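# Hang a hose across two wall hooks, then release

## Task

Get the hose draped over both wall hooks so that, in the end, it rests motionless with no part touching the floor and is supported only by the hooks, not the robot; then open the grippers and back the robot away, and the robot must not topple or be left leaning.

## Robot and tools

Robot: a wheeled base (differential drive, no sideways motion) carrying a lifting column with two six-joint arms, a parallel gripper on each, and a tilting head. Shoulder height S = 0.90 m + column_m. Folded, the robot is 0.73 m long, 0.62 m wide, S + 0.43 m tall, with its front 0.40 m ahead of the column.

Frames: the base frame sits on the floor under the column, between the drive wheels; x forward, y left, z up. left_hand and right_hand are reported in this frame as the meeting point of the fingers (tips 8 mm further); the hand's z axis runs along the fingers, its y axis across the opening. Odometry is the base frame as it was at the scene's start; it counts wheel rotation only, so slipping shows up as travel. Heading is positive to the left, in -3.142 to 3.142.

execute_actions(actions, cameras): actions is a list holding zero or one action. An action may contain base, joints and speeds. base has exactly one key: translate_m (relative drive from the current spot, metres, forward positive, -3 to 3) or rotate_rad (relative turn in place, radians, left/counter-clockwise positive, -3.2 to 3.2). joints is one flat dictionary covering both arms, keyed by name, each value an absolute target: column_m 0 to 0.8 m; head_tilt_rad -0.61 to 1.308 (positive tilts down); left_joint1_rad..left_joint6_rad and right_joint1_rad..right_joint6_rad in radians (joint1 ±2.879, joint2 0 to 3.141, joint3 0 to 3.019, joint4 -1.692 to 1.57, joint5 ±1.57 with positive swinging the hand to the robot's right, joint6 ±2.094 rolling clockwise seen from behind); left_gripper_m and right_gripper_m 0 (closed) to 0.093 m fingertip gap. speeds can only lower base top speed: translate_m 0.05 to 0.8 m/s, rotate_rad 0.1 to 1 rad/s; it does not slow arms. A base move needing more than 8.667 s is refused, as is any unknown key or out-of-range value (then nothing moves). All motions in one action start together. A joint you omit may still be driving to an older target. cameras lists any of cam_head_left, cam_head_right, cam_left_wrist, cam_right_wrist, nav_camera, or all; omitted means all, [] means none.

wait(seconds 0 to 10) sends nothing new and returns state and images. zoom_image(camera, region [x0,y0,x1,y1] in pixels, at most 504x504) enlarges part of that camera's latest image. read_manual(section) gives only licence text. finished_scene(scene) ends the current scene, passing its number; it cannot be undone.

Arm geometry: with left joint1 = -1.57 or right joint1 = 1.57 and joints 5, 6 at 0, the arm swings in a vertical forward plane 0.23 m beside the column. Let a = j2 - 0.35, b = 1.05 + j2 - j3, c = b - j4 (c = 1.57 means fingers straight down). Hand point: ahead = 0.12 + 0.39 sin a + 0.38 cos b + 0.25 cos c; height = S + 0.39 cos a - 0.38 sin b - 0.25 sin c. E.g. j2,j3,j4 = 0.93, 0.78, 0.14 gives 0.60 m ahead, 0.25 m below S. Real hands land up to ~5 cm lower and nearer the column (~12 cm with heavy loads); trust the reported hand position. Reach is about 1 m from the shoulder. Below 0.4 m height, the housing blocks hands closer than 0.45 m ahead; avoid moving arms while column_m is under 0.3. Small changes (under ~0.03 rad, or 0.08 for joints 2 and 3) may not move a joint at all. For gentle contact, step about 0.05 rad per call from your previous target.

Gripper: fingers 7 cm long; outer width exceeds the reported gap by 1 cm at tips, 5 cm at base; housing 10 cm wide, 7 cm thick. To grasp, command a gap smaller than the object; off_target is then expected. A reported gap staying 0.002 m or more above target means something is held. Grip holds roughly 2 to 6 kg. Loads are best held with fingers pointing near straight down; flatter fingers or far reach make the arm sag.

Result lines: base_status and joint_status report done, off_target, contact_stop (column or base only), time_out, or not_followed. 'joint command not followed' with a cause line means a self-collision check withheld arm targets; back each moved joint off by at least 0.05 rad, or move the other arm or drive away from the obstruction. on_its_own describes uncommanded behaviour; 'held at' is a held target. A blocked arm keeps pushing and can overheat; resend its reported positions as targets to relax it (a loaded arm sinks a little each time). motor_effort lists only left_wheel and right_wheel (positive pushes forward, peak in brackets). wheel_motors_off = 1 after about 3 s of hard base pushing, for 2 s. turned_by_wheels vs turned_by_imu disagreeing by over ~4% and at least 0.05 rad means a collision or slip. base_tilt gives forward and right lean in degrees (~1 degree fixed bias); a forward drop of 0.5 degree during a move means the robot is leaning back. Motor temperatures appear per arm joint; MOTOR HOT from 85 °C, and at 100 °C that arm goes limp (OVER-TEMPERATURE FAULT). After any stop, later motion calls in the same reply are skipped.

Column: lowering halts with contact_stop when an arm's load changes (hand touching down, load falling away); it then refuses to descend until raised 0.2 m. After a base contact_stop, back up 0.05 m before turning.

Cameras: head cameras look ahead, tilted down by head_tilt_rad; wrist cameras look along the fingers, angled 0.62 rad toward the hand's +x; nav_camera is at the base front, 0.23 m up.

Avoid: arms striking or pressing each other (can end the run), dropping or slamming the hose, ramming the wall or hooks, long hard pushes, tipping the robot, and hot motors. Finish with both grippers open and the robot backed away so the hose hangs on the hooks alone.

Each tool is called after "Request:" as name(argument=value, ...) on one line, values as JSON.

## Session

Request:
execute_actions(actions=[])

Scene clock: 0.00 s.
Motor temperatures (°C, as the motors report them): left_arm=[22 23 22 24 25 26] | right_arm=[24 25 25 24 24 26]
base_odometry: x=+0.000 y=+0.000 heading=+0.000 (m, m, rad; odometry frame)
turned_by_wheels: +0.000 (rad since the last result)
turned_by_imu: +0.000 (rad since the last result)
base_tilt: forward=+0.3 right=+0.6 (deg)
base_status: not commanded
joint_positions: column_m=+0.556 head_tilt_rad=+0.874 left_joint1_rad=-1.564 left_joint2_rad=+0.844 left_joint3_rad=+0.442 left_joint4_rad=-0.977 left_joint5_rad=+0.016 left_joint6_rad=+0.106 left_gripper_m=+0.095 right_joint1_rad=+1.563 right_joint2_rad=+0.897 right_joint3_rad=+0.368 right_joint4_rad=-0.948 right_joint5_rad=+0.028 right_joint6_rad=-0.031 right_gripper_m=+0.095
joint_status: not commanded
wheel_motors_off: 0
motor_effort: left_wheel=+0 right_wheel=+4 (%)
left_hand: x=+0.1685 y=+0.2234 z=+1.2562 quat_wxyz=(+0.414, -0.042, -0.909, +0.027) (m; base frame)
right_hand: x=+0.1228 y=-0.2318 z=+1.2624 quat_wxyz=(+0.459, +0.017, -0.888, +0.007) (m; base frame)
pictures: cam_head_left, cam_head_right, cam_left_wrist, cam_right_wrist, nav_camera
Images, in order (width x height): cam_head_left 672x504, cam_head_right 672x504, cam_left_wrist 504x504, cam_right_wrist 504x504, nav_camera 672x504.

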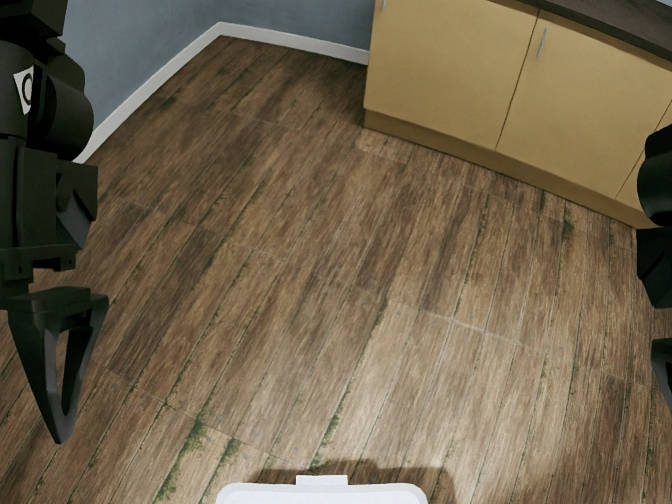

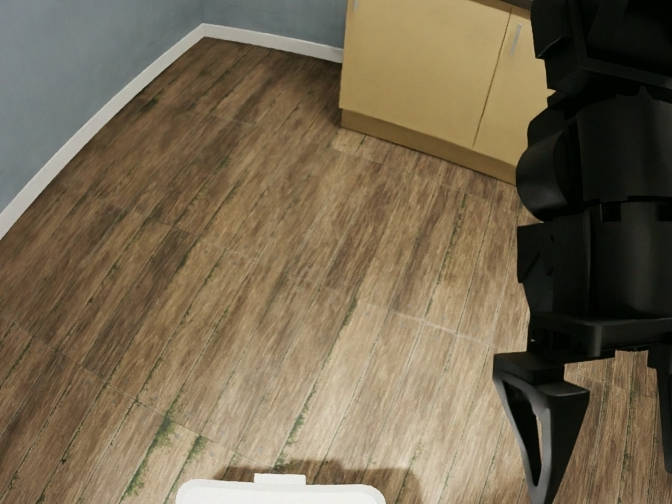

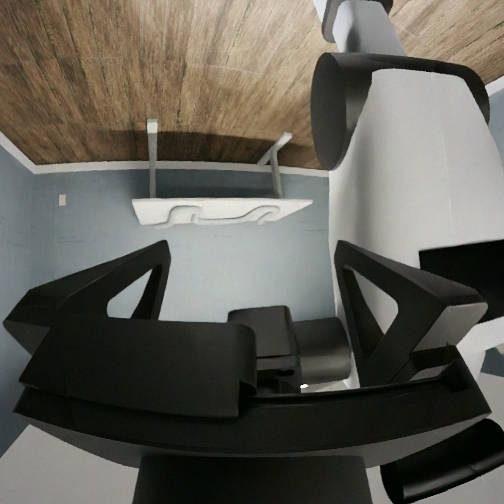

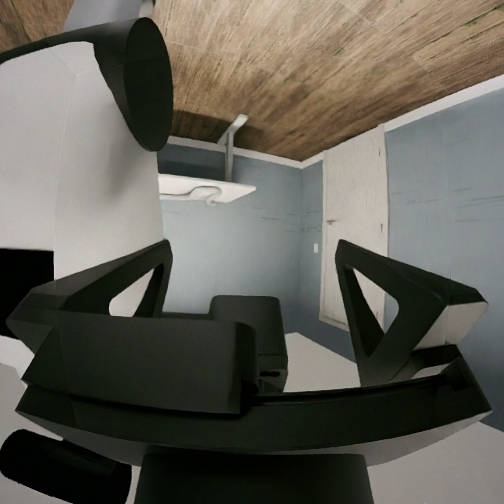

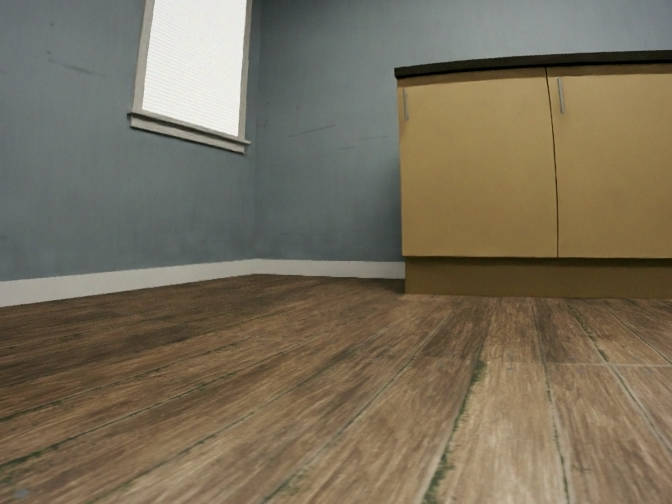

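The table with the hose is behind me.

Request:
execute_actions(actions=[{"base":{"rotate_rad":3.1},"joints":{"head_tilt_rad":0.5}}], cameras=["cam_head_left","cam_head_right","nav_camera"])

Scene clock: 4.77 s.
Motor temperatures (°C, as the motors report them): left_arm=[22 23 22 24 25 26] | right_arm=[24 25 25 24 24 26]
base_odometry: x=+0.000 y=+0.000 heading=+3.099 (m, m, rad; odometry frame)
turned_by_wheels: +3.099 (rad since the last result)
turned_by_imu: +3.082 (rad since the last result)
base_tilt: forward=+0.3 right=+0.6 (deg)
base_status: done
joint_positions: column_m=+0.556 head_tilt_rad=+0.518 left_joint1_rad=-1.564 left_joint2_rad=+0.844 left_joint3_rad=+0.442 left_joint4_rad=-0.977 left_joint5_rad=+0.016 left_joint6_rad=+0.106 left_gripper_m=+0.095 right_joint1_rad=+1.563 right_joint2_rad=+0.897 right_joint3_rad=+0.368 right_joint4_rad=-0.948 right_joint5_rad=+0.028 right_joint6_rad=-0.031 right_gripper_m=+0.095
joint_status: all done
wheel_motors_off: 0
motor_effort: left_wheel=-2(33) right_wheel=+2(38) (%)
left_hand: x=+0.1685 y=+0.2234 z=+1.2562 quat_wxyz=(+0.414, -0.042, -0.909, +0.027) (m; base frame)
right_hand: x=+0.1228 y=-0.2318 z=+1.2624 quat_wxyz=(+0.459, +0.017, -0.888, +0.007) (m; base frame)
pictures: cam_head_left, cam_head_right, nav_camera
Images, in order (width x height): cam_head_left 672x504, cam_head_right 672x504, nav_camera 672x504.

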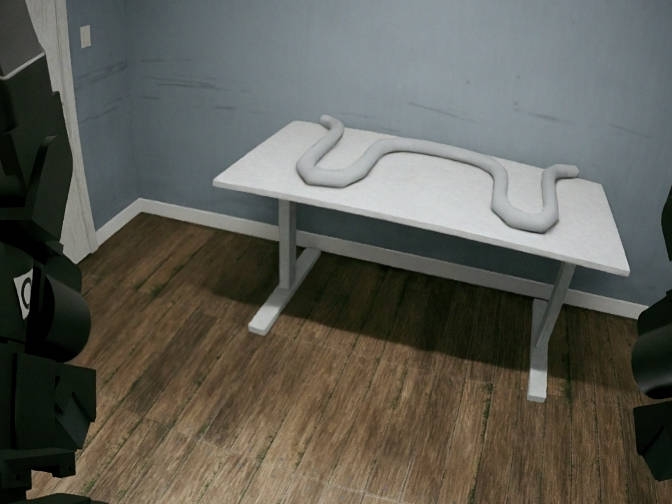

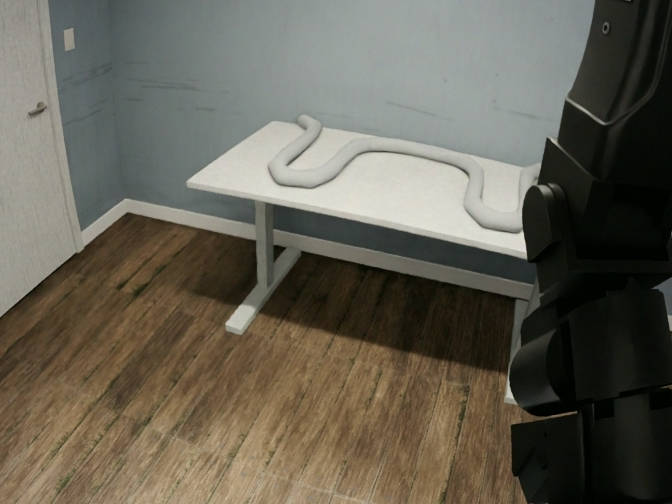

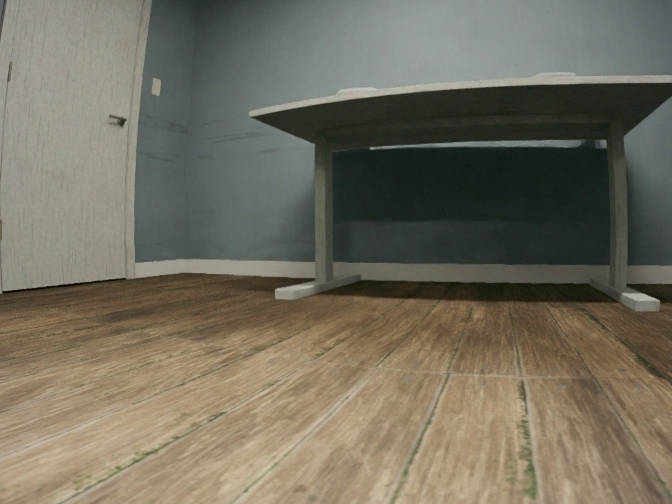

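Need to find the hooks.

Request:
execute_actions(actions=[{"joints":{"head_tilt_rad":0.0}}], cameras=["cam_head_left"])

Request:
execute_actions(actions=[{"base":{"rotate_rad":-1.0}}], cameras=["cam_head_left"])

Request:
execute_actions(actions=[{"base":{"rotate_rad":-1.0}}], cameras=["cam_head_left"])

Request:
execute_actions(actions=[{"base":{"rotate_rad":-1.0}}], cameras=["cam_head_left"])

Request:
execute_actions(actions=[{"base":{"rotate_rad":-1.0}}], cameras=["cam_head_left"])

Request:
execute_actions(actions=[{"base":{"rotate_rad":-1.0}}], cameras=["cam_head_left"])

Request:
execute_actions(actions=[{"base":{"rotate_rad":-1.0}}], cameras=["cam_head_left"])

Scene clock: 7.20 s.
Motor temperatures (°C, as the motors report them): left_arm=[22 23 22 24 25 26] | right_arm=[24 25 25 24 24 26]
base_odometry: x=+0.000 y=+0.000 heading=+3.099 (m, m, rad; odometry frame)
turned_by_wheels: +0.000 (rad since the last result)
turned_by_imu: +0.000 (rad since the last result)
base_tilt: forward=+0.3 right=+0.5 (deg)
base_status: not commanded
joint_positions: column_m=+0.556 head_tilt_rad=+0.020 left_joint1_rad=-1.564 left_joint2_rad=+0.844 left_joint3_rad=+0.442 left_joint4_rad=-0.977 left_joint5_rad=+0.016 left_joint6_rad=+0.106 left_gripper_m=+0.095 right_joint1_rad=+1.563 right_joint2_rad=+0.897 right_joint3_rad=+0.368 right_joint4_rad=-0.948 right_joint5_rad=+0.028 right_joint6_rad=-0.031 right_gripper_m=+0.095
joint_status: all done
wheel_motors_off: 0
motor_effort: left_wheel=-2(2) right_wheel=-2(1) (%)
left_hand: x=+0.1685 y=+0.2234 z=+1.2562 quat_wxyz=(+0.414, -0.042, -0.909, +0.027) (m; base frame)
right_hand: x=+0.1228 y=-0.2318 z=+1.2624 quat_wxyz=(+0.459, +0.017, -0.888, +0.007) (m; base frame)
pictures: cam_head_left
Images, in order (width x height): cam_head_left 672x504.

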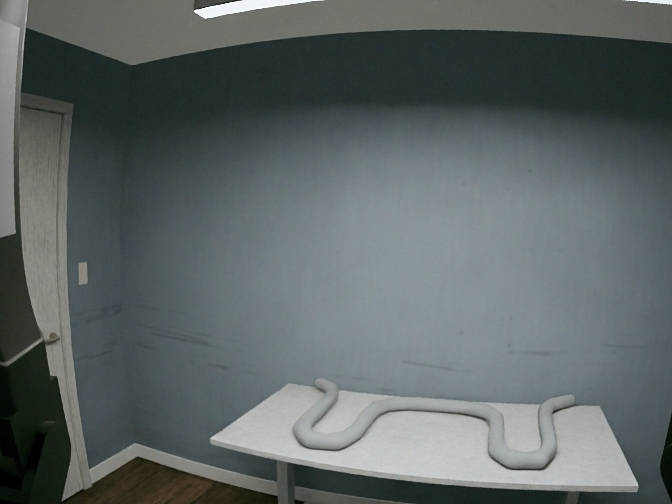

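Scene clock: 9.67 s.
Motor temperatures (°C, as the motors report them): left_arm=[22 23 22 24 25 26] | right_arm=[24 25 25 24 24 26]
base_odometry: x=+0.000 y=+0.000 heading=+2.100 (m, m, rad; odometry frame)
turned_by_wheels: -0.999 (rad since the last result)
turned_by_imu: -0.993 (rad since the last result)
base_tilt: forward=+0.3 right=+0.5 (deg)
base_status: done
joint_positions: column_m=+0.556 head_tilt_rad=+0.020 left_joint1_rad=-1.564 left_joint2_rad=+0.844 left_joint3_rad=+0.443 left_joint4_rad=-0.977 left_joint5_rad=+0.016 left_joint6_rad=+0.106 left_gripper_m=+0.095 right_joint1_rad=+1.563 right_joint2_rad=+0.897 right_joint3_rad=+0.368 right_joint4_rad=-0.948 right_joint5_rad=+0.028 right_joint6_rad=-0.031 right_gripper_m=+0.095
joint_status: not commanded
wheel_motors_off: 0
motor_effort: left_wheel=+2(26) right_wheel=-3(23) (%)
left_hand: x=+0.1689 y=+0.2234 z=+1.2561 quat_wxyz=(+0.413, -0.042, -0.909, +0.027) (m; base frame)
right_hand: x=+0.1228 y=-0.2318 z=+1.2624 quat_wxyz=(+0.459, +0.017, -0.888, +0.007) (m; base frame)
pictures: cam_head_left
Images, in order (width x height): cam_head_left 672x504.

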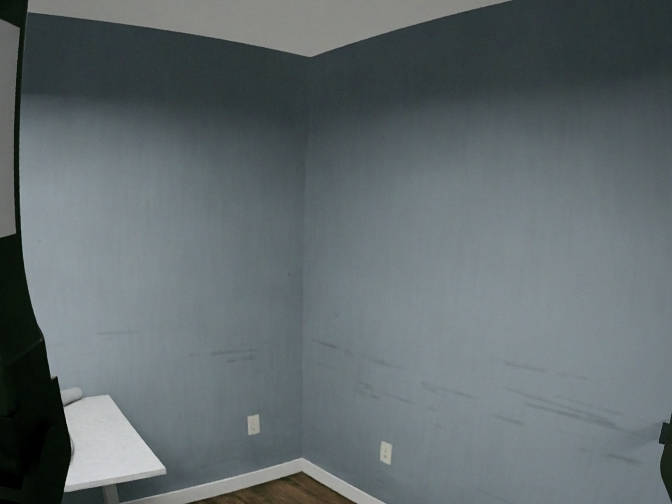

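Scene clock: 12.00 s.
Motor temperatures (°C, as the motors report them): left_arm=[22 23 22 24 25 26] | right_arm=[24 25 25 24 24 26]
base_odometry: x=+0.000 y=+0.000 heading=+1.101 (m, m, rad; odometry frame)
turned_by_wheels: -0.999 (rad since the last result)
turned_by_imu: -0.992 (rad since the last result)
base_tilt: forward=+0.2 right=+0.5 (deg)
base_status: done
joint_positions: column_m=+0.556 head_tilt_rad=+0.020 left_joint1_rad=-1.564 left_joint2_rad=+0.844 left_joint3_rad=+0.444 left_joint4_rad=-0.977 left_joint5_rad=+0.016 left_joint6_rad=+0.106 left_gripper_m=+0.095 right_joint1_rad=+1.563 right_joint2_rad=+0.897 right_joint3_rad=+0.368 right_joint4_rad=-0.948 right_joint5_rad=+0.028 right_joint6_rad=-0.031 right_gripper_m=+0.095
joint_status: not commanded
wheel_motors_off: 0
motor_effort: left_wheel=+2(43) right_wheel=+0(34) (%)
left_hand: x=+0.1695 y=+0.2234 z=+1.2560 quat_wxyz=(+0.413, -0.042, -0.909, +0.027) (m; base frame)
right_hand: x=+0.1228 y=-0.2318 z=+1.2624 quat_wxyz=(+0.459, +0.017, -0.888, +0.007) (m; base frame)
pictures: cam_head_left
Images, in order (width x height): cam_head_left 672x504.

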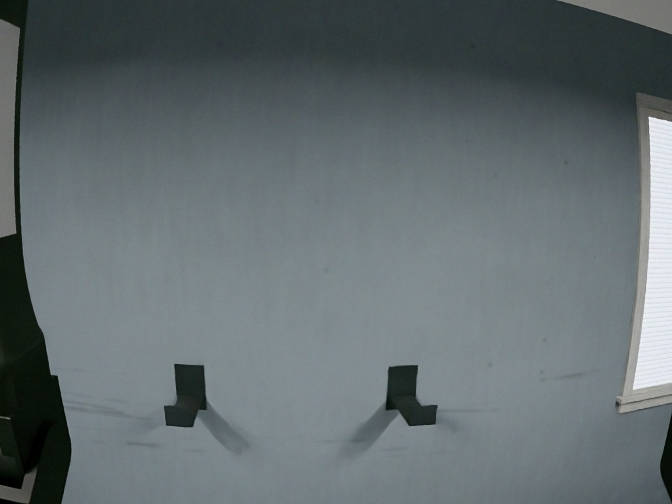

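Scene clock: 14.33 s.
Motor temperatures (°C, as the motors report them): left_arm=[22 23 22 24 25 26] | right_arm=[24 25 25 24 24 26]
base_odometry: x=+0.000 y=+0.000 heading=+0.102 (m, m, rad; odometry frame)
turned_by_wheels: -0.999 (rad since the last result)
turned_by_imu: -0.994 (rad since the last result)
base_tilt: forward=+0.3 right=+0.6 (deg)
base_status: done
joint_positions: column_m=+0.556 head_tilt_rad=+0.020 left_joint1_rad=-1.564 left_joint2_rad=+0.844 left_joint3_rad=+0.443 left_joint4_rad=-0.977 left_joint5_rad=+0.016 left_joint6_rad=+0.106 left_gripper_m=+0.095 right_joint1_rad=+1.563 right_joint2_rad=+0.897 right_joint3_rad=+0.368 right_joint4_rad=-0.948 right_joint5_rad=+0.028 right_joint6_rad=-0.031 right_gripper_m=+0.095
joint_status: not commanded
wheel_motors_off: 0
motor_effort: left_wheel=+1(26) right_wheel=-2(25) (%)
left_hand: x=+0.1693 y=+0.2234 z=+1.2560 quat_wxyz=(+0.413, -0.042, -0.909, +0.027) (m; base frame)
right_hand: x=+0.1228 y=-0.2318 z=+1.2624 quat_wxyz=(+0.459, +0.017, -0.888, +0.007) (m; base frame)
pictures: cam_head_left
Images, in order (width x height): cam_head_left 672x504.

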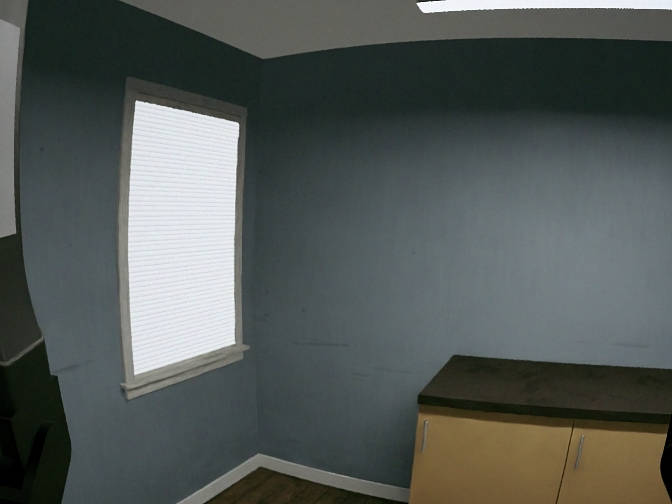

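Scene clock: 16.67 s.
Motor temperatures (°C, as the motors report them): left_arm=[22 23 22 24 25 26] | right_arm=[24 25 25 24 24 26]
base_odometry: x=+0.000 y=+0.000 heading=-0.898 (m, m, rad; odometry frame)
turned_by_wheels: -0.999 (rad since the last result)
turned_by_imu: -0.994 (rad since the last result)
base_tilt: forward=+0.3 right=+0.6 (deg)
base_status: done
joint_positions: column_m=+0.556 head_tilt_rad=+0.020 left_joint1_rad=-1.564 left_joint2_rad=+0.844 left_joint3_rad=+0.443 left_joint4_rad=-0.977 left_joint5_rad=+0.016 left_joint6_rad=+0.106 left_gripper_m=+0.095 right_joint1_rad=+1.563 right_joint2_rad=+0.897 right_joint3_rad=+0.368 right_joint4_rad=-0.948 right_joint5_rad=+0.028 right_joint6_rad=-0.031 right_gripper_m=+0.095
joint_status: not commanded
wheel_motors_off: 0
motor_effort: left_wheel=+2(27) right_wheel=-1(26) (%)
left_hand: x=+0.1693 y=+0.2234 z=+1.2560 quat_wxyz=(+0.413, -0.042, -0.909, +0.027) (m; base frame)
right_hand: x=+0.1228 y=-0.2318 z=+1.2624 quat_wxyz=(+0.459, +0.017, -0.888, +0.007) (m; base frame)
pictures: cam_head_left
Images, in order (width x height): cam_head_left 672x504.

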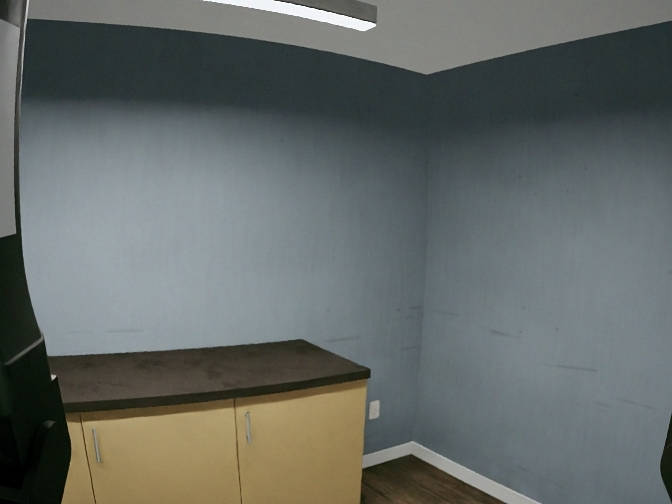

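Scene clock: 19.00 s.
Motor temperatures (°C, as the motors report them): left_arm=[22 23 22 24 25 26] | right_arm=[24 25 25 24 24 26]
base_odometry: x=+0.000 y=+0.000 heading=-1.897 (m, m, rad; odometry frame)
turned_by_wheels: -0.999 (rad since the last result)
turned_by_imu: -0.994 (rad since the last result)
base_tilt: forward=+0.3 right=+0.5 (deg)
base_status: done
joint_positions: column_m=+0.556 head_tilt_rad=+0.020 left_joint1_rad=-1.564 left_joint2_rad=+0.844 left_joint3_rad=+0.443 left_joint4_rad=-0.977 left_joint5_rad=+0.016 left_joint6_rad=+0.106 left_gripper_m=+0.095 right_joint1_rad=+1.563 right_joint2_rad=+0.897 right_joint3_rad=+0.368 right_joint4_rad=-0.948 right_joint5_rad=+0.028 right_joint6_rad=-0.031 right_gripper_m=+0.095
joint_status: not commanded
wheel_motors_off: 0
motor_effort: left_wheel=+2(26) right_wheel=-2(25) (%)
left_hand: x=+0.1691 y=+0.2234 z=+1.2561 quat_wxyz=(+0.413, -0.042, -0.909, +0.027) (m; base frame)
right_hand: x=+0.1228 y=-0.2318 z=+1.2624 quat_wxyz=(+0.459, +0.017, -0.888, +0.007) (m; base frame)
pictures: cam_head_left
Images, in order (width x height): cam_head_left 672x504.

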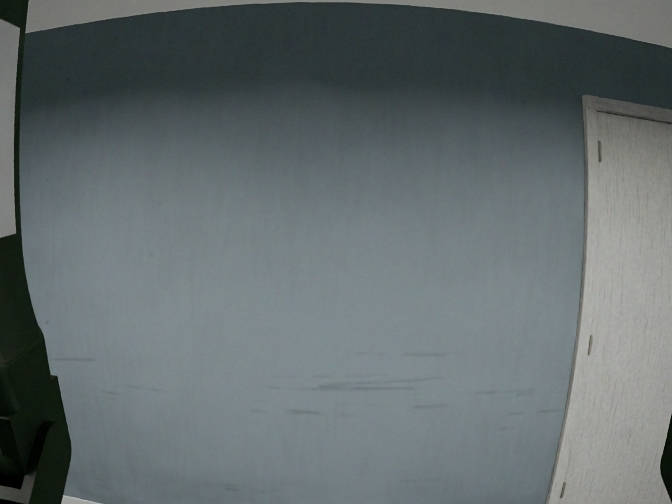

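Scene clock: 21.33 s.
Motor temperatures (°C, as the motors report them): left_arm=[22 23 22 24 25 26] | right_arm=[24 25 25 24 24 26]
base_odometry: x=+0.000 y=+0.000 heading=-2.896 (m, m, rad; odometry frame)
turned_by_wheels: -0.999 (rad since the last result)
turned_by_imu: -0.994 (rad since the last result)
base_tilt: forward=+0.3 right=+0.6 (deg)
base_status: done
joint_positions: column_m=+0.556 head_tilt_rad=+0.020 left_joint1_rad=-1.564 left_joint2_rad=+0.844 left_joint3_rad=+0.443 left_joint4_rad=-0.977 left_joint5_rad=+0.016 left_joint6_rad=+0.106 left_gripper_m=+0.095 right_joint1_rad=+1.563 right_joint2_rad=+0.897 right_joint3_rad=+0.368 right_joint4_rad=-0.948 right_joint5_rad=+0.028 right_joint6_rad=-0.031 right_gripper_m=+0.095
joint_status: not commanded
wheel_motors_off: 0
motor_effort: left_wheel=+2(29) right_wheel=-2(25) (%)
left_hand: x=+0.1691 y=+0.2234 z=+1.2561 quat_wxyz=(+0.413, -0.042, -0.909, +0.027) (m; base frame)
right_hand: x=+0.1228 y=-0.2318 z=+1.2624 quat_wxyz=(+0.459, +0.017, -0.888, +0.007) (m; base frame)
pictures: cam_head_left
Images, in order (width x height): cam_head_left 672x504.

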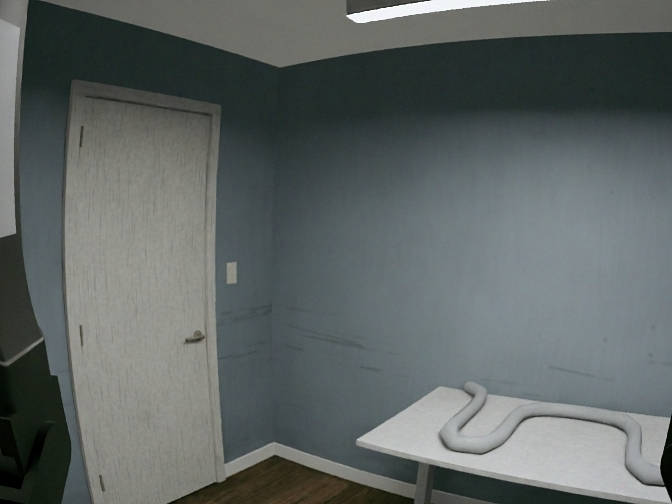

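Request:
execute_actions(actions=[{"base":{"rotate_rad":-0.22},"joints":{"head_tilt_rad":0.7}}], cameras=[])

Request:
execute_actions(actions=[{"base":{"translate_m":0.7}}], cameras=[])

Request:
execute_actions(actions=[{"base":{"rotate_rad":-0.3}}], cameras=["cam_head_left","nav_camera"])

Scene clock: 25.03 s.
Motor temperatures (°C, as the motors report them): left_arm=[22 23 22 24 25 26] | right_arm=[24 25 25 24 24 26]
base_odometry: x=+0.000 y=+0.000 heading=-3.116 (m, m, rad; odometry frame)
turned_by_wheels: -0.220 (rad since the last result)
turned_by_imu: -0.218 (rad since the last result)
base_tilt: forward=+0.3 right=+0.6 (deg)
base_status: done
joint_positions: column_m=+0.556 head_tilt_rad=+0.703 left_joint1_rad=-1.564 left_joint2_rad=+0.844 left_joint3_rad=+0.443 left_joint4_rad=-0.977 left_joint5_rad=+0.016 left_joint6_rad=+0.106 left_gripper_m=+0.095 right_joint1_rad=+1.563 right_joint2_rad=+0.897 right_joint3_rad=+0.368 right_joint4_rad=-0.948 right_joint5_rad=+0.028 right_joint6_rad=-0.031 right_gripper_m=+0.095
joint_status: all done
wheel_motors_off: 0
motor_effort: left_wheel=+2(29) right_wheel=+0(27) (%)
left_hand: x=+0.1689 y=+0.2234 z=+1.2561 quat_wxyz=(+0.413, -0.042, -0.909, +0.027) (m; base frame)
right_hand: x=+0.1228 y=-0.2318 z=+1.2624 quat_wxyz=(+0.459, +0.017, -0.888, +0.007) (m; base frame)
pictures: none
No camera images: the call's "cameras" was empty. Leave "cameras" out to get every camera's image.

Scene clock: 27.93 s.
Motor temperatures (°C, as the motors report them): left_arm=[22 23 22 24 25 26] | right_arm=[24 25 25 24 24 26]
base_odometry: x=-0.700 y=-0.018 heading=-3.116 (m, m, rad; odometry frame)
turned_by_wheels: +0.000 (rad since the last result)
turned_by_imu: -0.002 (rad since the last result)
base_tilt: forward=+0.3 right=+0.6 (deg)
base_status: done
joint_positions: column_m=+0.556 head_tilt_rad=+0.703 left_joint1_rad=-1.564 left_joint2_rad=+0.844 left_joint3_rad=+0.443 left_joint4_rad=-0.977 left_joint5_rad=+0.016 left_joint6_rad=+0.106 left_gripper_m=+0.095 right_joint1_rad=+1.563 right_joint2_rad=+0.896 right_joint3_rad=+0.368 right_joint4_rad=-0.948 right_joint5_rad=+0.028 right_joint6_rad=-0.031 right_gripper_m=+0.095
joint_status: not commanded
wheel_motors_off: 0
motor_effort: left_wheel=+0(48) right_wheel=-1(37) (%)
left_hand: x=+0.1689 y=+0.2234 z=+1.2561 quat_wxyz=(+0.413, -0.042, -0.909, +0.027) (m; base frame)
right_hand: x=+0.1228 y=-0.2318 z=+1.2624 quat_wxyz=(+0.459, +0.017, -0.888, +0.007) (m; base frame)
pictures: none
No camera images: the call's "cameras" was empty. Leave "cameras" out to get every camera's image.

Scene clock: 29.37 s.
Motor temperatures (°C, as the motors report them): left_arm=[22 23 22 24 25 26] | right_arm=[24 25 25 24 24 26]
base_odometry: x=-0.700 y=-0.018 heading=+2.868 (m, m, rad; odometry frame)
turned_by_wheels: -0.299 (rad since the last result)
turned_by_imu: -0.294 (rad since the last result)
base_tilt: forward=+0.3 right=+0.6 (deg)
base_status: done
joint_positions: column_m=+0.556 head_tilt_rad=+0.703 left_joint1_rad=-1.564 left_joint2_rad=+0.844 left_joint3_rad=+0.442 left_joint4_rad=-0.977 left_joint5_rad=+0.016 left_joint6_rad=+0.106 left_gripper_m=+0.095 right_joint1_rad=+1.563 right_joint2_rad=+0.896 right_joint3_rad=+0.368 right_joint4_rad=-0.948 right_joint5_rad=+0.028 right_joint6_rad=-0.031 right_gripper_m=+0.095
joint_status: not commanded
wheel_motors_off: 0
motor_effort: left_wheel=+0(40) right_wheel=+0(39) (%)
left_hand: x=+0.1685 y=+0.2234 z=+1.2562 quat_wxyz=(+0.414, -0.042, -0.909, +0.027) (m; base frame)
right_hand: x=+0.1228 y=-0.2318 z=+1.2624 quat_wxyz=(+0.459, +0.017, -0.888, +0.007) (m; base frame)
pictures: cam_head_left, nav_camera
Images, in order (width x height): cam_head_left 672x504, nav_camera 672x504.

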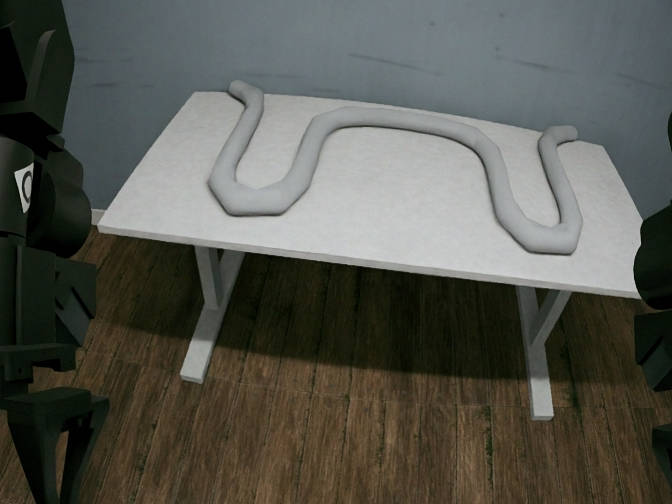

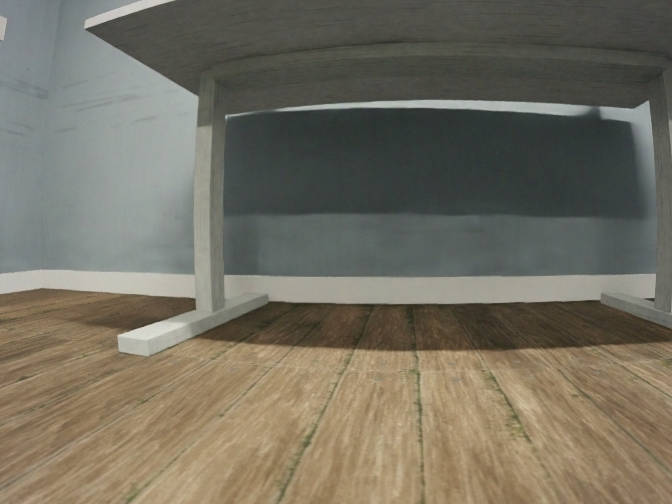

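Request:
execute_actions(actions=[{"base":{"rotate_rad":-0.15},"joints":{"column_m":0.4,"left_joint2_rad":0.93,"left_joint3_rad":0.78,"left_joint4_rad":-0.37,"left_joint6_rad":1.57,"right_joint2_rad":0.93,"right_joint3_rad":0.78,"right_joint4_rad":-0.37,"right_joint6_rad":1.57}}], cameras=[])

Request:
execute_actions(actions=[{"base":{"translate_m":0.35}}])

Scene clock: 33.80 s.
Motor temperatures (°C, as the motors report them): left_arm=[22 23 22 24 25 26] | right_arm=[24 25 25 24 24 26]
base_odometry: x=-0.700 y=-0.018 heading=+2.719 (m, m, rad; odometry frame)
turned_by_wheels: -0.149 (rad since the last result)
turned_by_imu: -0.148 (rad since the last result)
base_tilt: forward=+0.3 right=+0.6 (deg)
base_status: done
joint_positions: column_m=+0.400 head_tilt_rad=+0.703 left_joint1_rad=-1.564 left_joint2_rad=+0.931 left_joint3_rad=+0.779 left_joint4_rad=-0.381 left_joint5_rad=+0.016 left_joint6_rad=+1.556 left_gripper_m=+0.095 right_joint1_rad=+1.563 right_joint2_rad=+0.929 right_joint3_rad=+0.786 right_joint4_rad=-0.374 right_joint5_rad=+0.028 right_joint6_rad=+1.554 right_gripper_m=+0.095
joint_status: all done
wheel_motors_off: 0
motor_effort: left_wheel=+4(24) right_wheel=-5(29) (%)
left_hand: x=+0.4727 y=+0.2249 z=+1.0213 quat_wxyz=(+0.000, -0.701, -0.713, +0.007) (m; base frame)
right_hand: x=+0.4794 y=-0.2339 z=+1.0233 quat_wxyz=(-0.015, -0.703, -0.711, +0.010) (m; base frame)
pictures: none
No camera images: the call's "cameras" was empty. Leave "cameras" out to get every camera's image.

Scene clock: 36.03 s.
Motor temperatures (°C, as the motors report them): left_arm=[22 23 22 24 25 26] | right_arm=[24 25 25 24 24 26]
base_odometry: x=-1.019 y=+0.126 heading=+2.718 (m, m, rad; odometry frame)
turned_by_wheels: -0.001 (rad since the last result)
turned_by_imu: -0.001 (rad since the last result)
base_tilt: forward=+0.3 right=+0.6 (deg)
base_status: done
joint_positions: column_m=+0.400 head_tilt_rad=+0.703 left_joint1_rad=-1.564 left_joint2_rad=+0.931 left_joint3_rad=+0.778 left_joint4_rad=-0.379 left_joint5_rad=+0.016 left_joint6_rad=+1.556 left_gripper_m=+0.095 right_joint1_rad=+1.563 right_joint2_rad=+0.929 right_joint3_rad=+0.785 right_joint4_rad=-0.372 right_joint5_rad=+0.028 right_joint6_rad=+1.554 right_gripper_m=+0.095
joint_status: not commanded
wheel_motors_off: 0
motor_effort: left_wheel=-1(47) right_wheel=-1(38) (%)
left_hand: x=+0.4723 y=+0.2249 z=+1.0211 quat_wxyz=(+0.000, -0.701, -0.713, +0.007) (m; base frame)
right_hand: x=+0.4788 y=-0.2339 z=+1.0229 quat_wxyz=(-0.015, -0.703, -0.711, +0.010) (m; base frame)
pictures: cam_head_left, cam_head_right, cam_left_wrist, cam_right_wrist, nav_camera
Images, in order (width x height): cam_head_left 672x504, cam_head_right 672x504, cam_left_wrist 504x504, cam_right_wrist 504x504, nav_camera 672x504.

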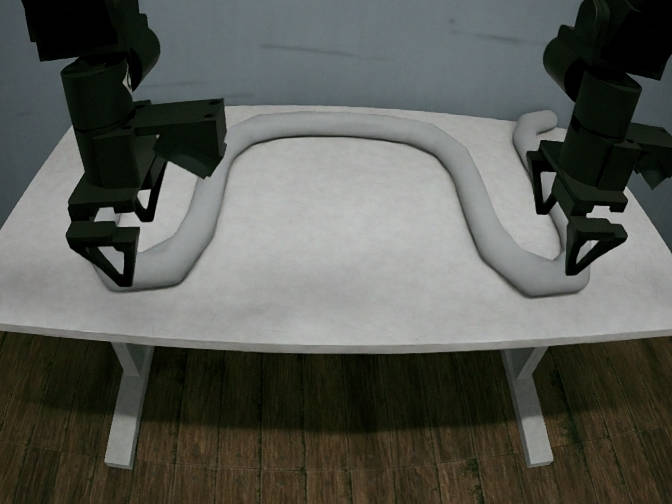

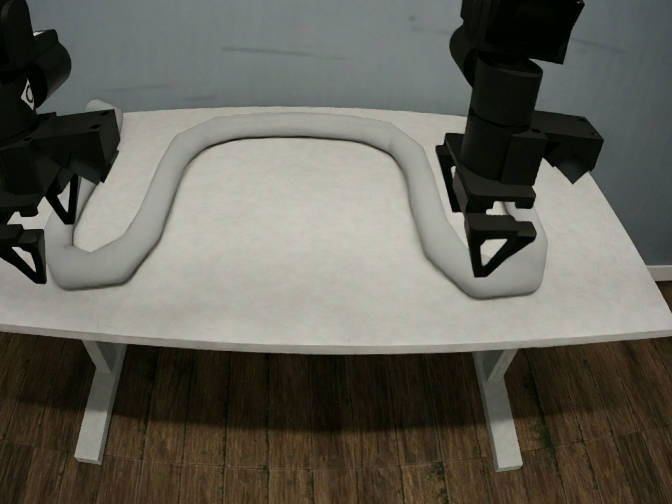

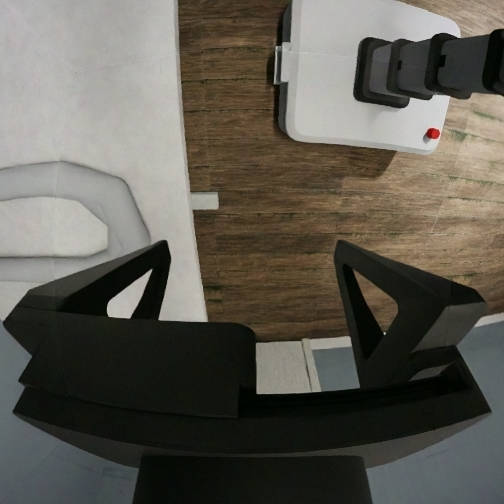

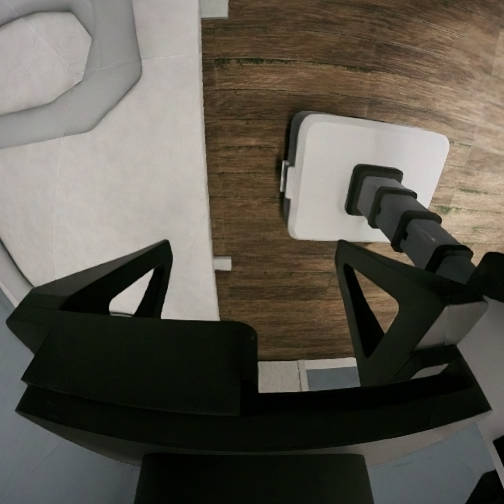

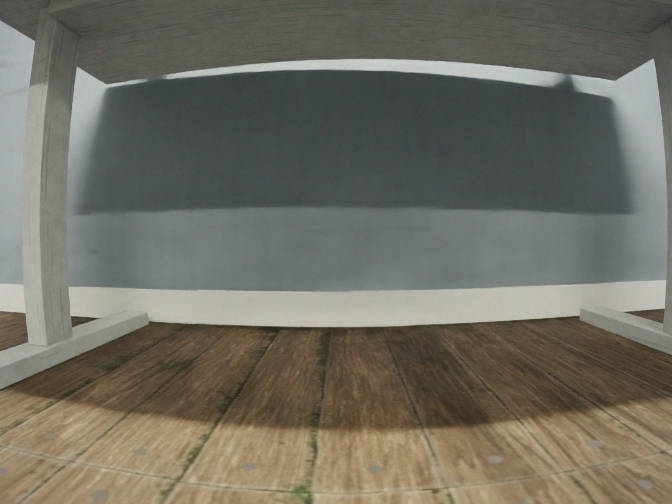

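Request:
execute_actions(actions=[{"base":{"translate_m":0.13},"joints":{"column_m":0.22}}], cameras=["cam_head_left","cam_left_wrist","cam_right_wrist"])

Scene clock: 39.37 s.
Motor temperatures (°C, as the motors report them): left_arm=[22 23 22 24 25 26] | right_arm=[24 25 25 24 24 26]
base_odometry: x=-1.138 y=+0.179 heading=+2.718 (m, m, rad; odometry frame)
turned_by_wheels: +0.000 (rad since the last result)
turned_by_imu: +0.000 (rad since the last result)
base_tilt: forward=+0.3 right=+0.6 (deg)
base_status: done
joint_positions: column_m=+0.220 head_tilt_rad=+0.703 left_joint1_rad=-1.564 left_joint2_rad=+0.931 left_joint3_rad=+0.776 left_joint4_rad=-0.379 left_joint5_rad=+0.016 left_joint6_rad=+1.556 left_gripper_m=+0.095 right_joint1_rad=+1.563 right_joint2_rad=+0.929 right_joint3_rad=+0.784 right_joint4_rad=-0.371 right_joint5_rad=+0.028 right_joint6_rad=+1.554 right_gripper_m=+0.095
joint_status: all done
wheel_motors_off: 0
motor_effort: left_wheel=+0(27) right_wheel=+0(26) (%)
left_hand: x=+0.4718 y=+0.2249 z=+0.8410 quat_wxyz=(+0.000, -0.701, -0.713, +0.007) (m; base frame)
right_hand: x=+0.4790 y=-0.2339 z=+0.8430 quat_wxyz=(-0.015, -0.703, -0.711, +0.010) (m; base frame)
pictures: cam_head_left, cam_left_wrist, cam_right_wrist
Images, in order (width x height): cam_head_left 672x504, cam_left_wrist 504x504, cam_right_wrist 504x504.

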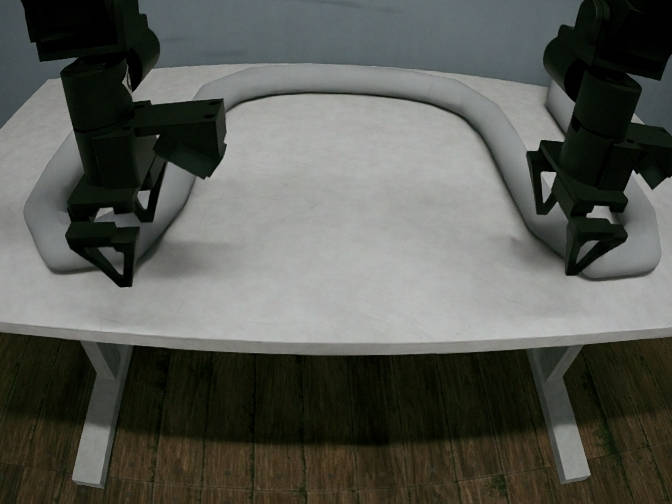

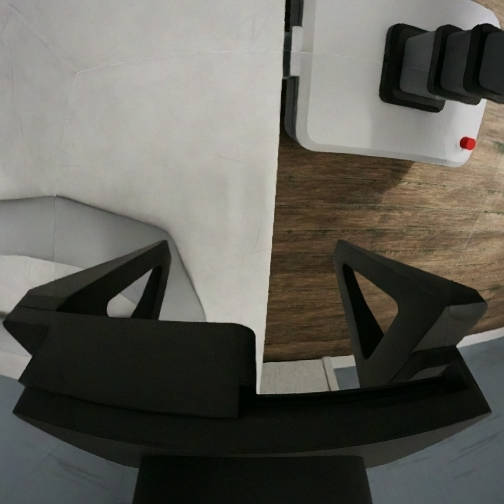

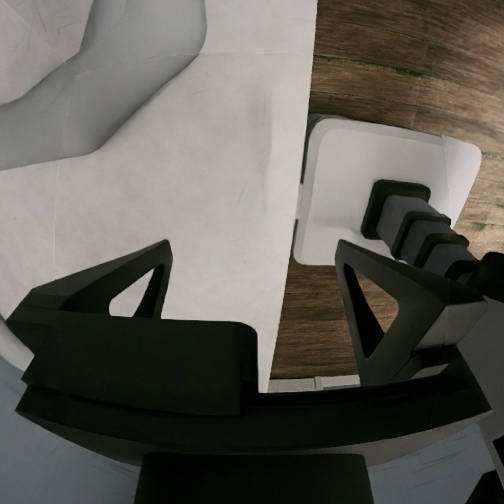

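Request:
execute_actions(actions=[{"base":{"translate_m":0.06},"joints":{"left_joint1_rad":-1.40,"right_joint1_rad":1.40}}], cameras=["cam_head_left","cam_left_wrist","cam_right_wrist"])

Scene clock: 41.40 s.
Motor temperatures (°C, as the motors report them): left_arm=[22 23 22 24 25 26] | right_arm=[24 25 25 24 24 26]
base_odometry: x=-1.192 y=+0.204 heading=+2.718 (m, m, rad; odometry frame)
turned_by_wheels: +0.000 (rad since the last result)
turned_by_imu: +0.000 (rad since the last result)
base_tilt: forward=+0.3 right=+0.6 (deg)
base_status: done
joint_positions: column_m=+0.220 head_tilt_rad=+0.703 left_joint1_rad=-1.393 left_joint2_rad=+0.931 left_joint3_rad=+0.775 left_joint4_rad=-0.379 left_joint5_rad=+0.016 left_joint6_rad=+1.556 left_gripper_m=+0.095 right_joint1_rad=+1.396 right_joint2_rad=+0.929 right_joint3_rad=+0.783 right_joint4_rad=-0.371 right_joint5_rad=+0.029 right_joint6_rad=+1.554 right_gripper_m=+0.095
joint_status: all done
wheel_motors_off: 0
motor_effort: left_wheel=+0(33) right_wheel=+0(28) (%)
left_hand: x=+0.4677 y=+0.2994 z=+0.8463 quat_wxyz=(+0.052, -0.668, -0.741, -0.045) (m; base frame)
right_hand: x=+0.4743 y=-0.3069 z=+0.8494 quat_wxyz=(-0.065, -0.729, -0.679, +0.062) (m; base frame)
pictures: cam_head_left, cam_left_wrist, cam_right_wrist
Images, in order (width x height): cam_head_left 672x504, cam_left_wrist 504x504, cam_right_wrist 504x504.

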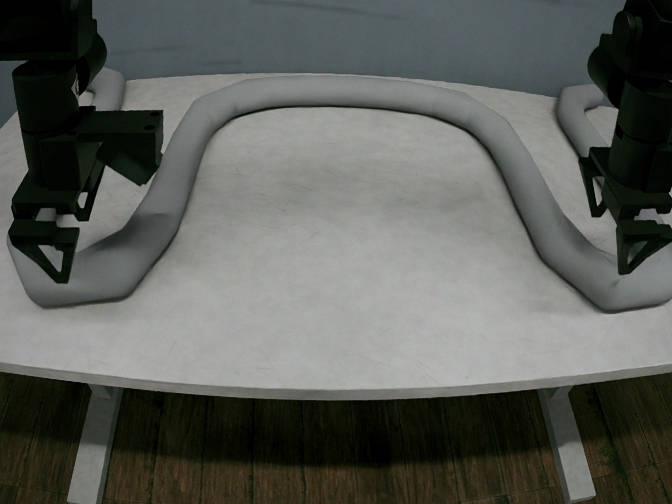

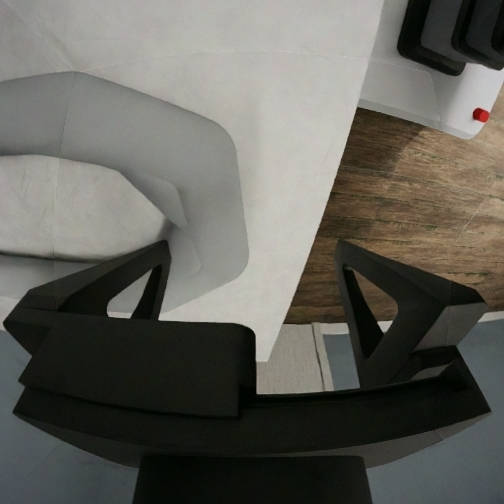

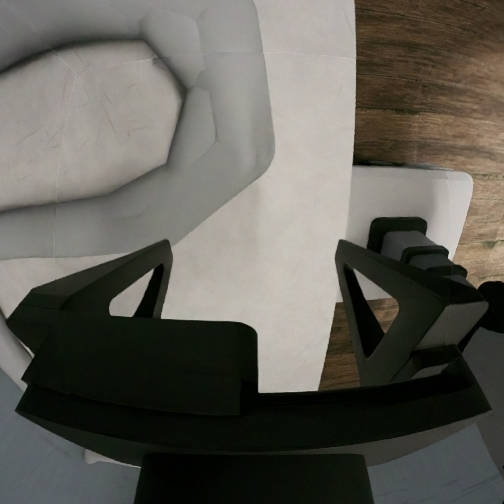

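Request:
execute_actions(actions=[{"base":{"translate_m":0.025},"joints":{"right_joint1_rad":1.27,"column_m":0.15}}], cameras=["cam_head_left","cam_left_wrist","cam_right_wrist"])

Scene clock: 44.27 s.
Motor temperatures (°C, as the motors report them): left_arm=[22 24 22 24 25 26] | right_arm=[24 25 25 24 24 26]
base_odometry: x=-1.215 y=+0.214 heading=+2.718 (m, m, rad; odometry frame)
turned_by_wheels: +0.000 (rad since the last result)
turned_by_imu: +0.000 (rad since the last result)
base_tilt: forward=+0.3 right=+0.6 (deg)
base_status: done
joint_positions: column_m=+0.150 head_tilt_rad=+0.703 left_joint1_rad=-1.393 left_joint2_rad=+0.930 left_joint3_rad=+0.776 left_joint4_rad=-0.376 left_joint5_rad=+0.008 left_joint6_rad=+1.556 left_gripper_m=+0.095 right_joint1_rad=+1.268 right_joint2_rad=+0.928 right_joint3_rad=+0.783 right_joint4_rad=-0.371 right_joint5_rad=+0.029 right_joint6_rad=+1.554 right_gripper_m=+0.095
joint_status: all done
wheel_motors_off: 0
motor_effort: left_wheel=+0(31) right_wheel=-1(28) (%)
left_hand: x=+0.4690 y=+0.3011 z=+0.7769 quat_wxyz=(+0.053, -0.668, -0.741, -0.050) (m; base frame)
right_hand: x=+0.4677 y=-0.3616 z=+0.7917 quat_wxyz=(-0.104, -0.745, -0.651, +0.101) (m; base frame)
pictures: cam_head_left, cam_left_wrist, cam_right_wrist
Images, in order (width x height): cam_head_left 672x504, cam_left_wrist 504x504, cam_right_wrist 504x504.

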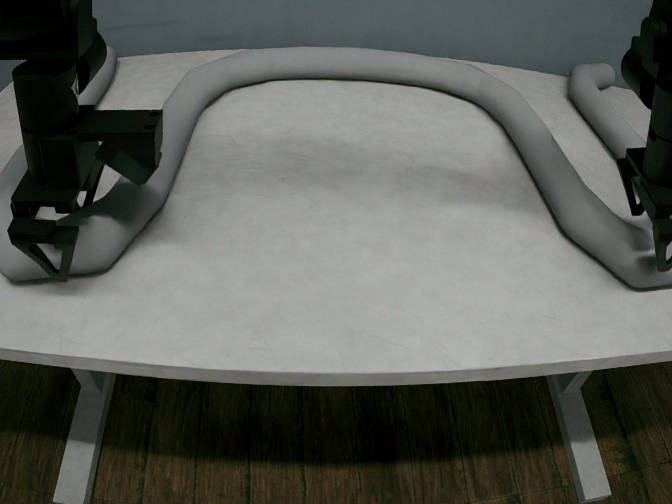

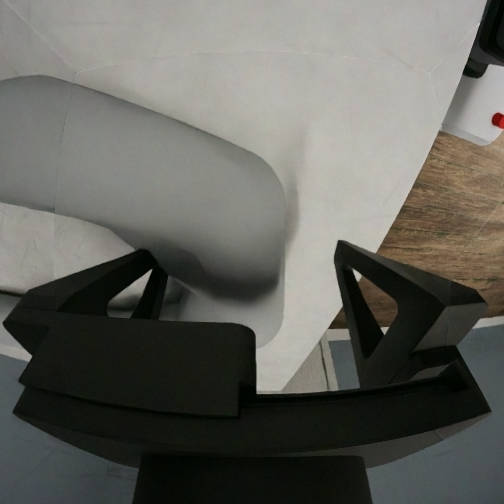

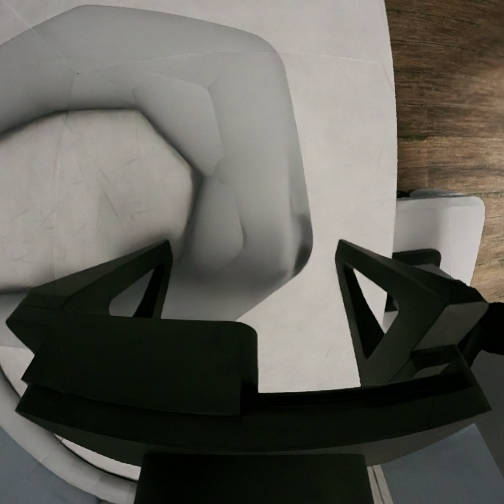

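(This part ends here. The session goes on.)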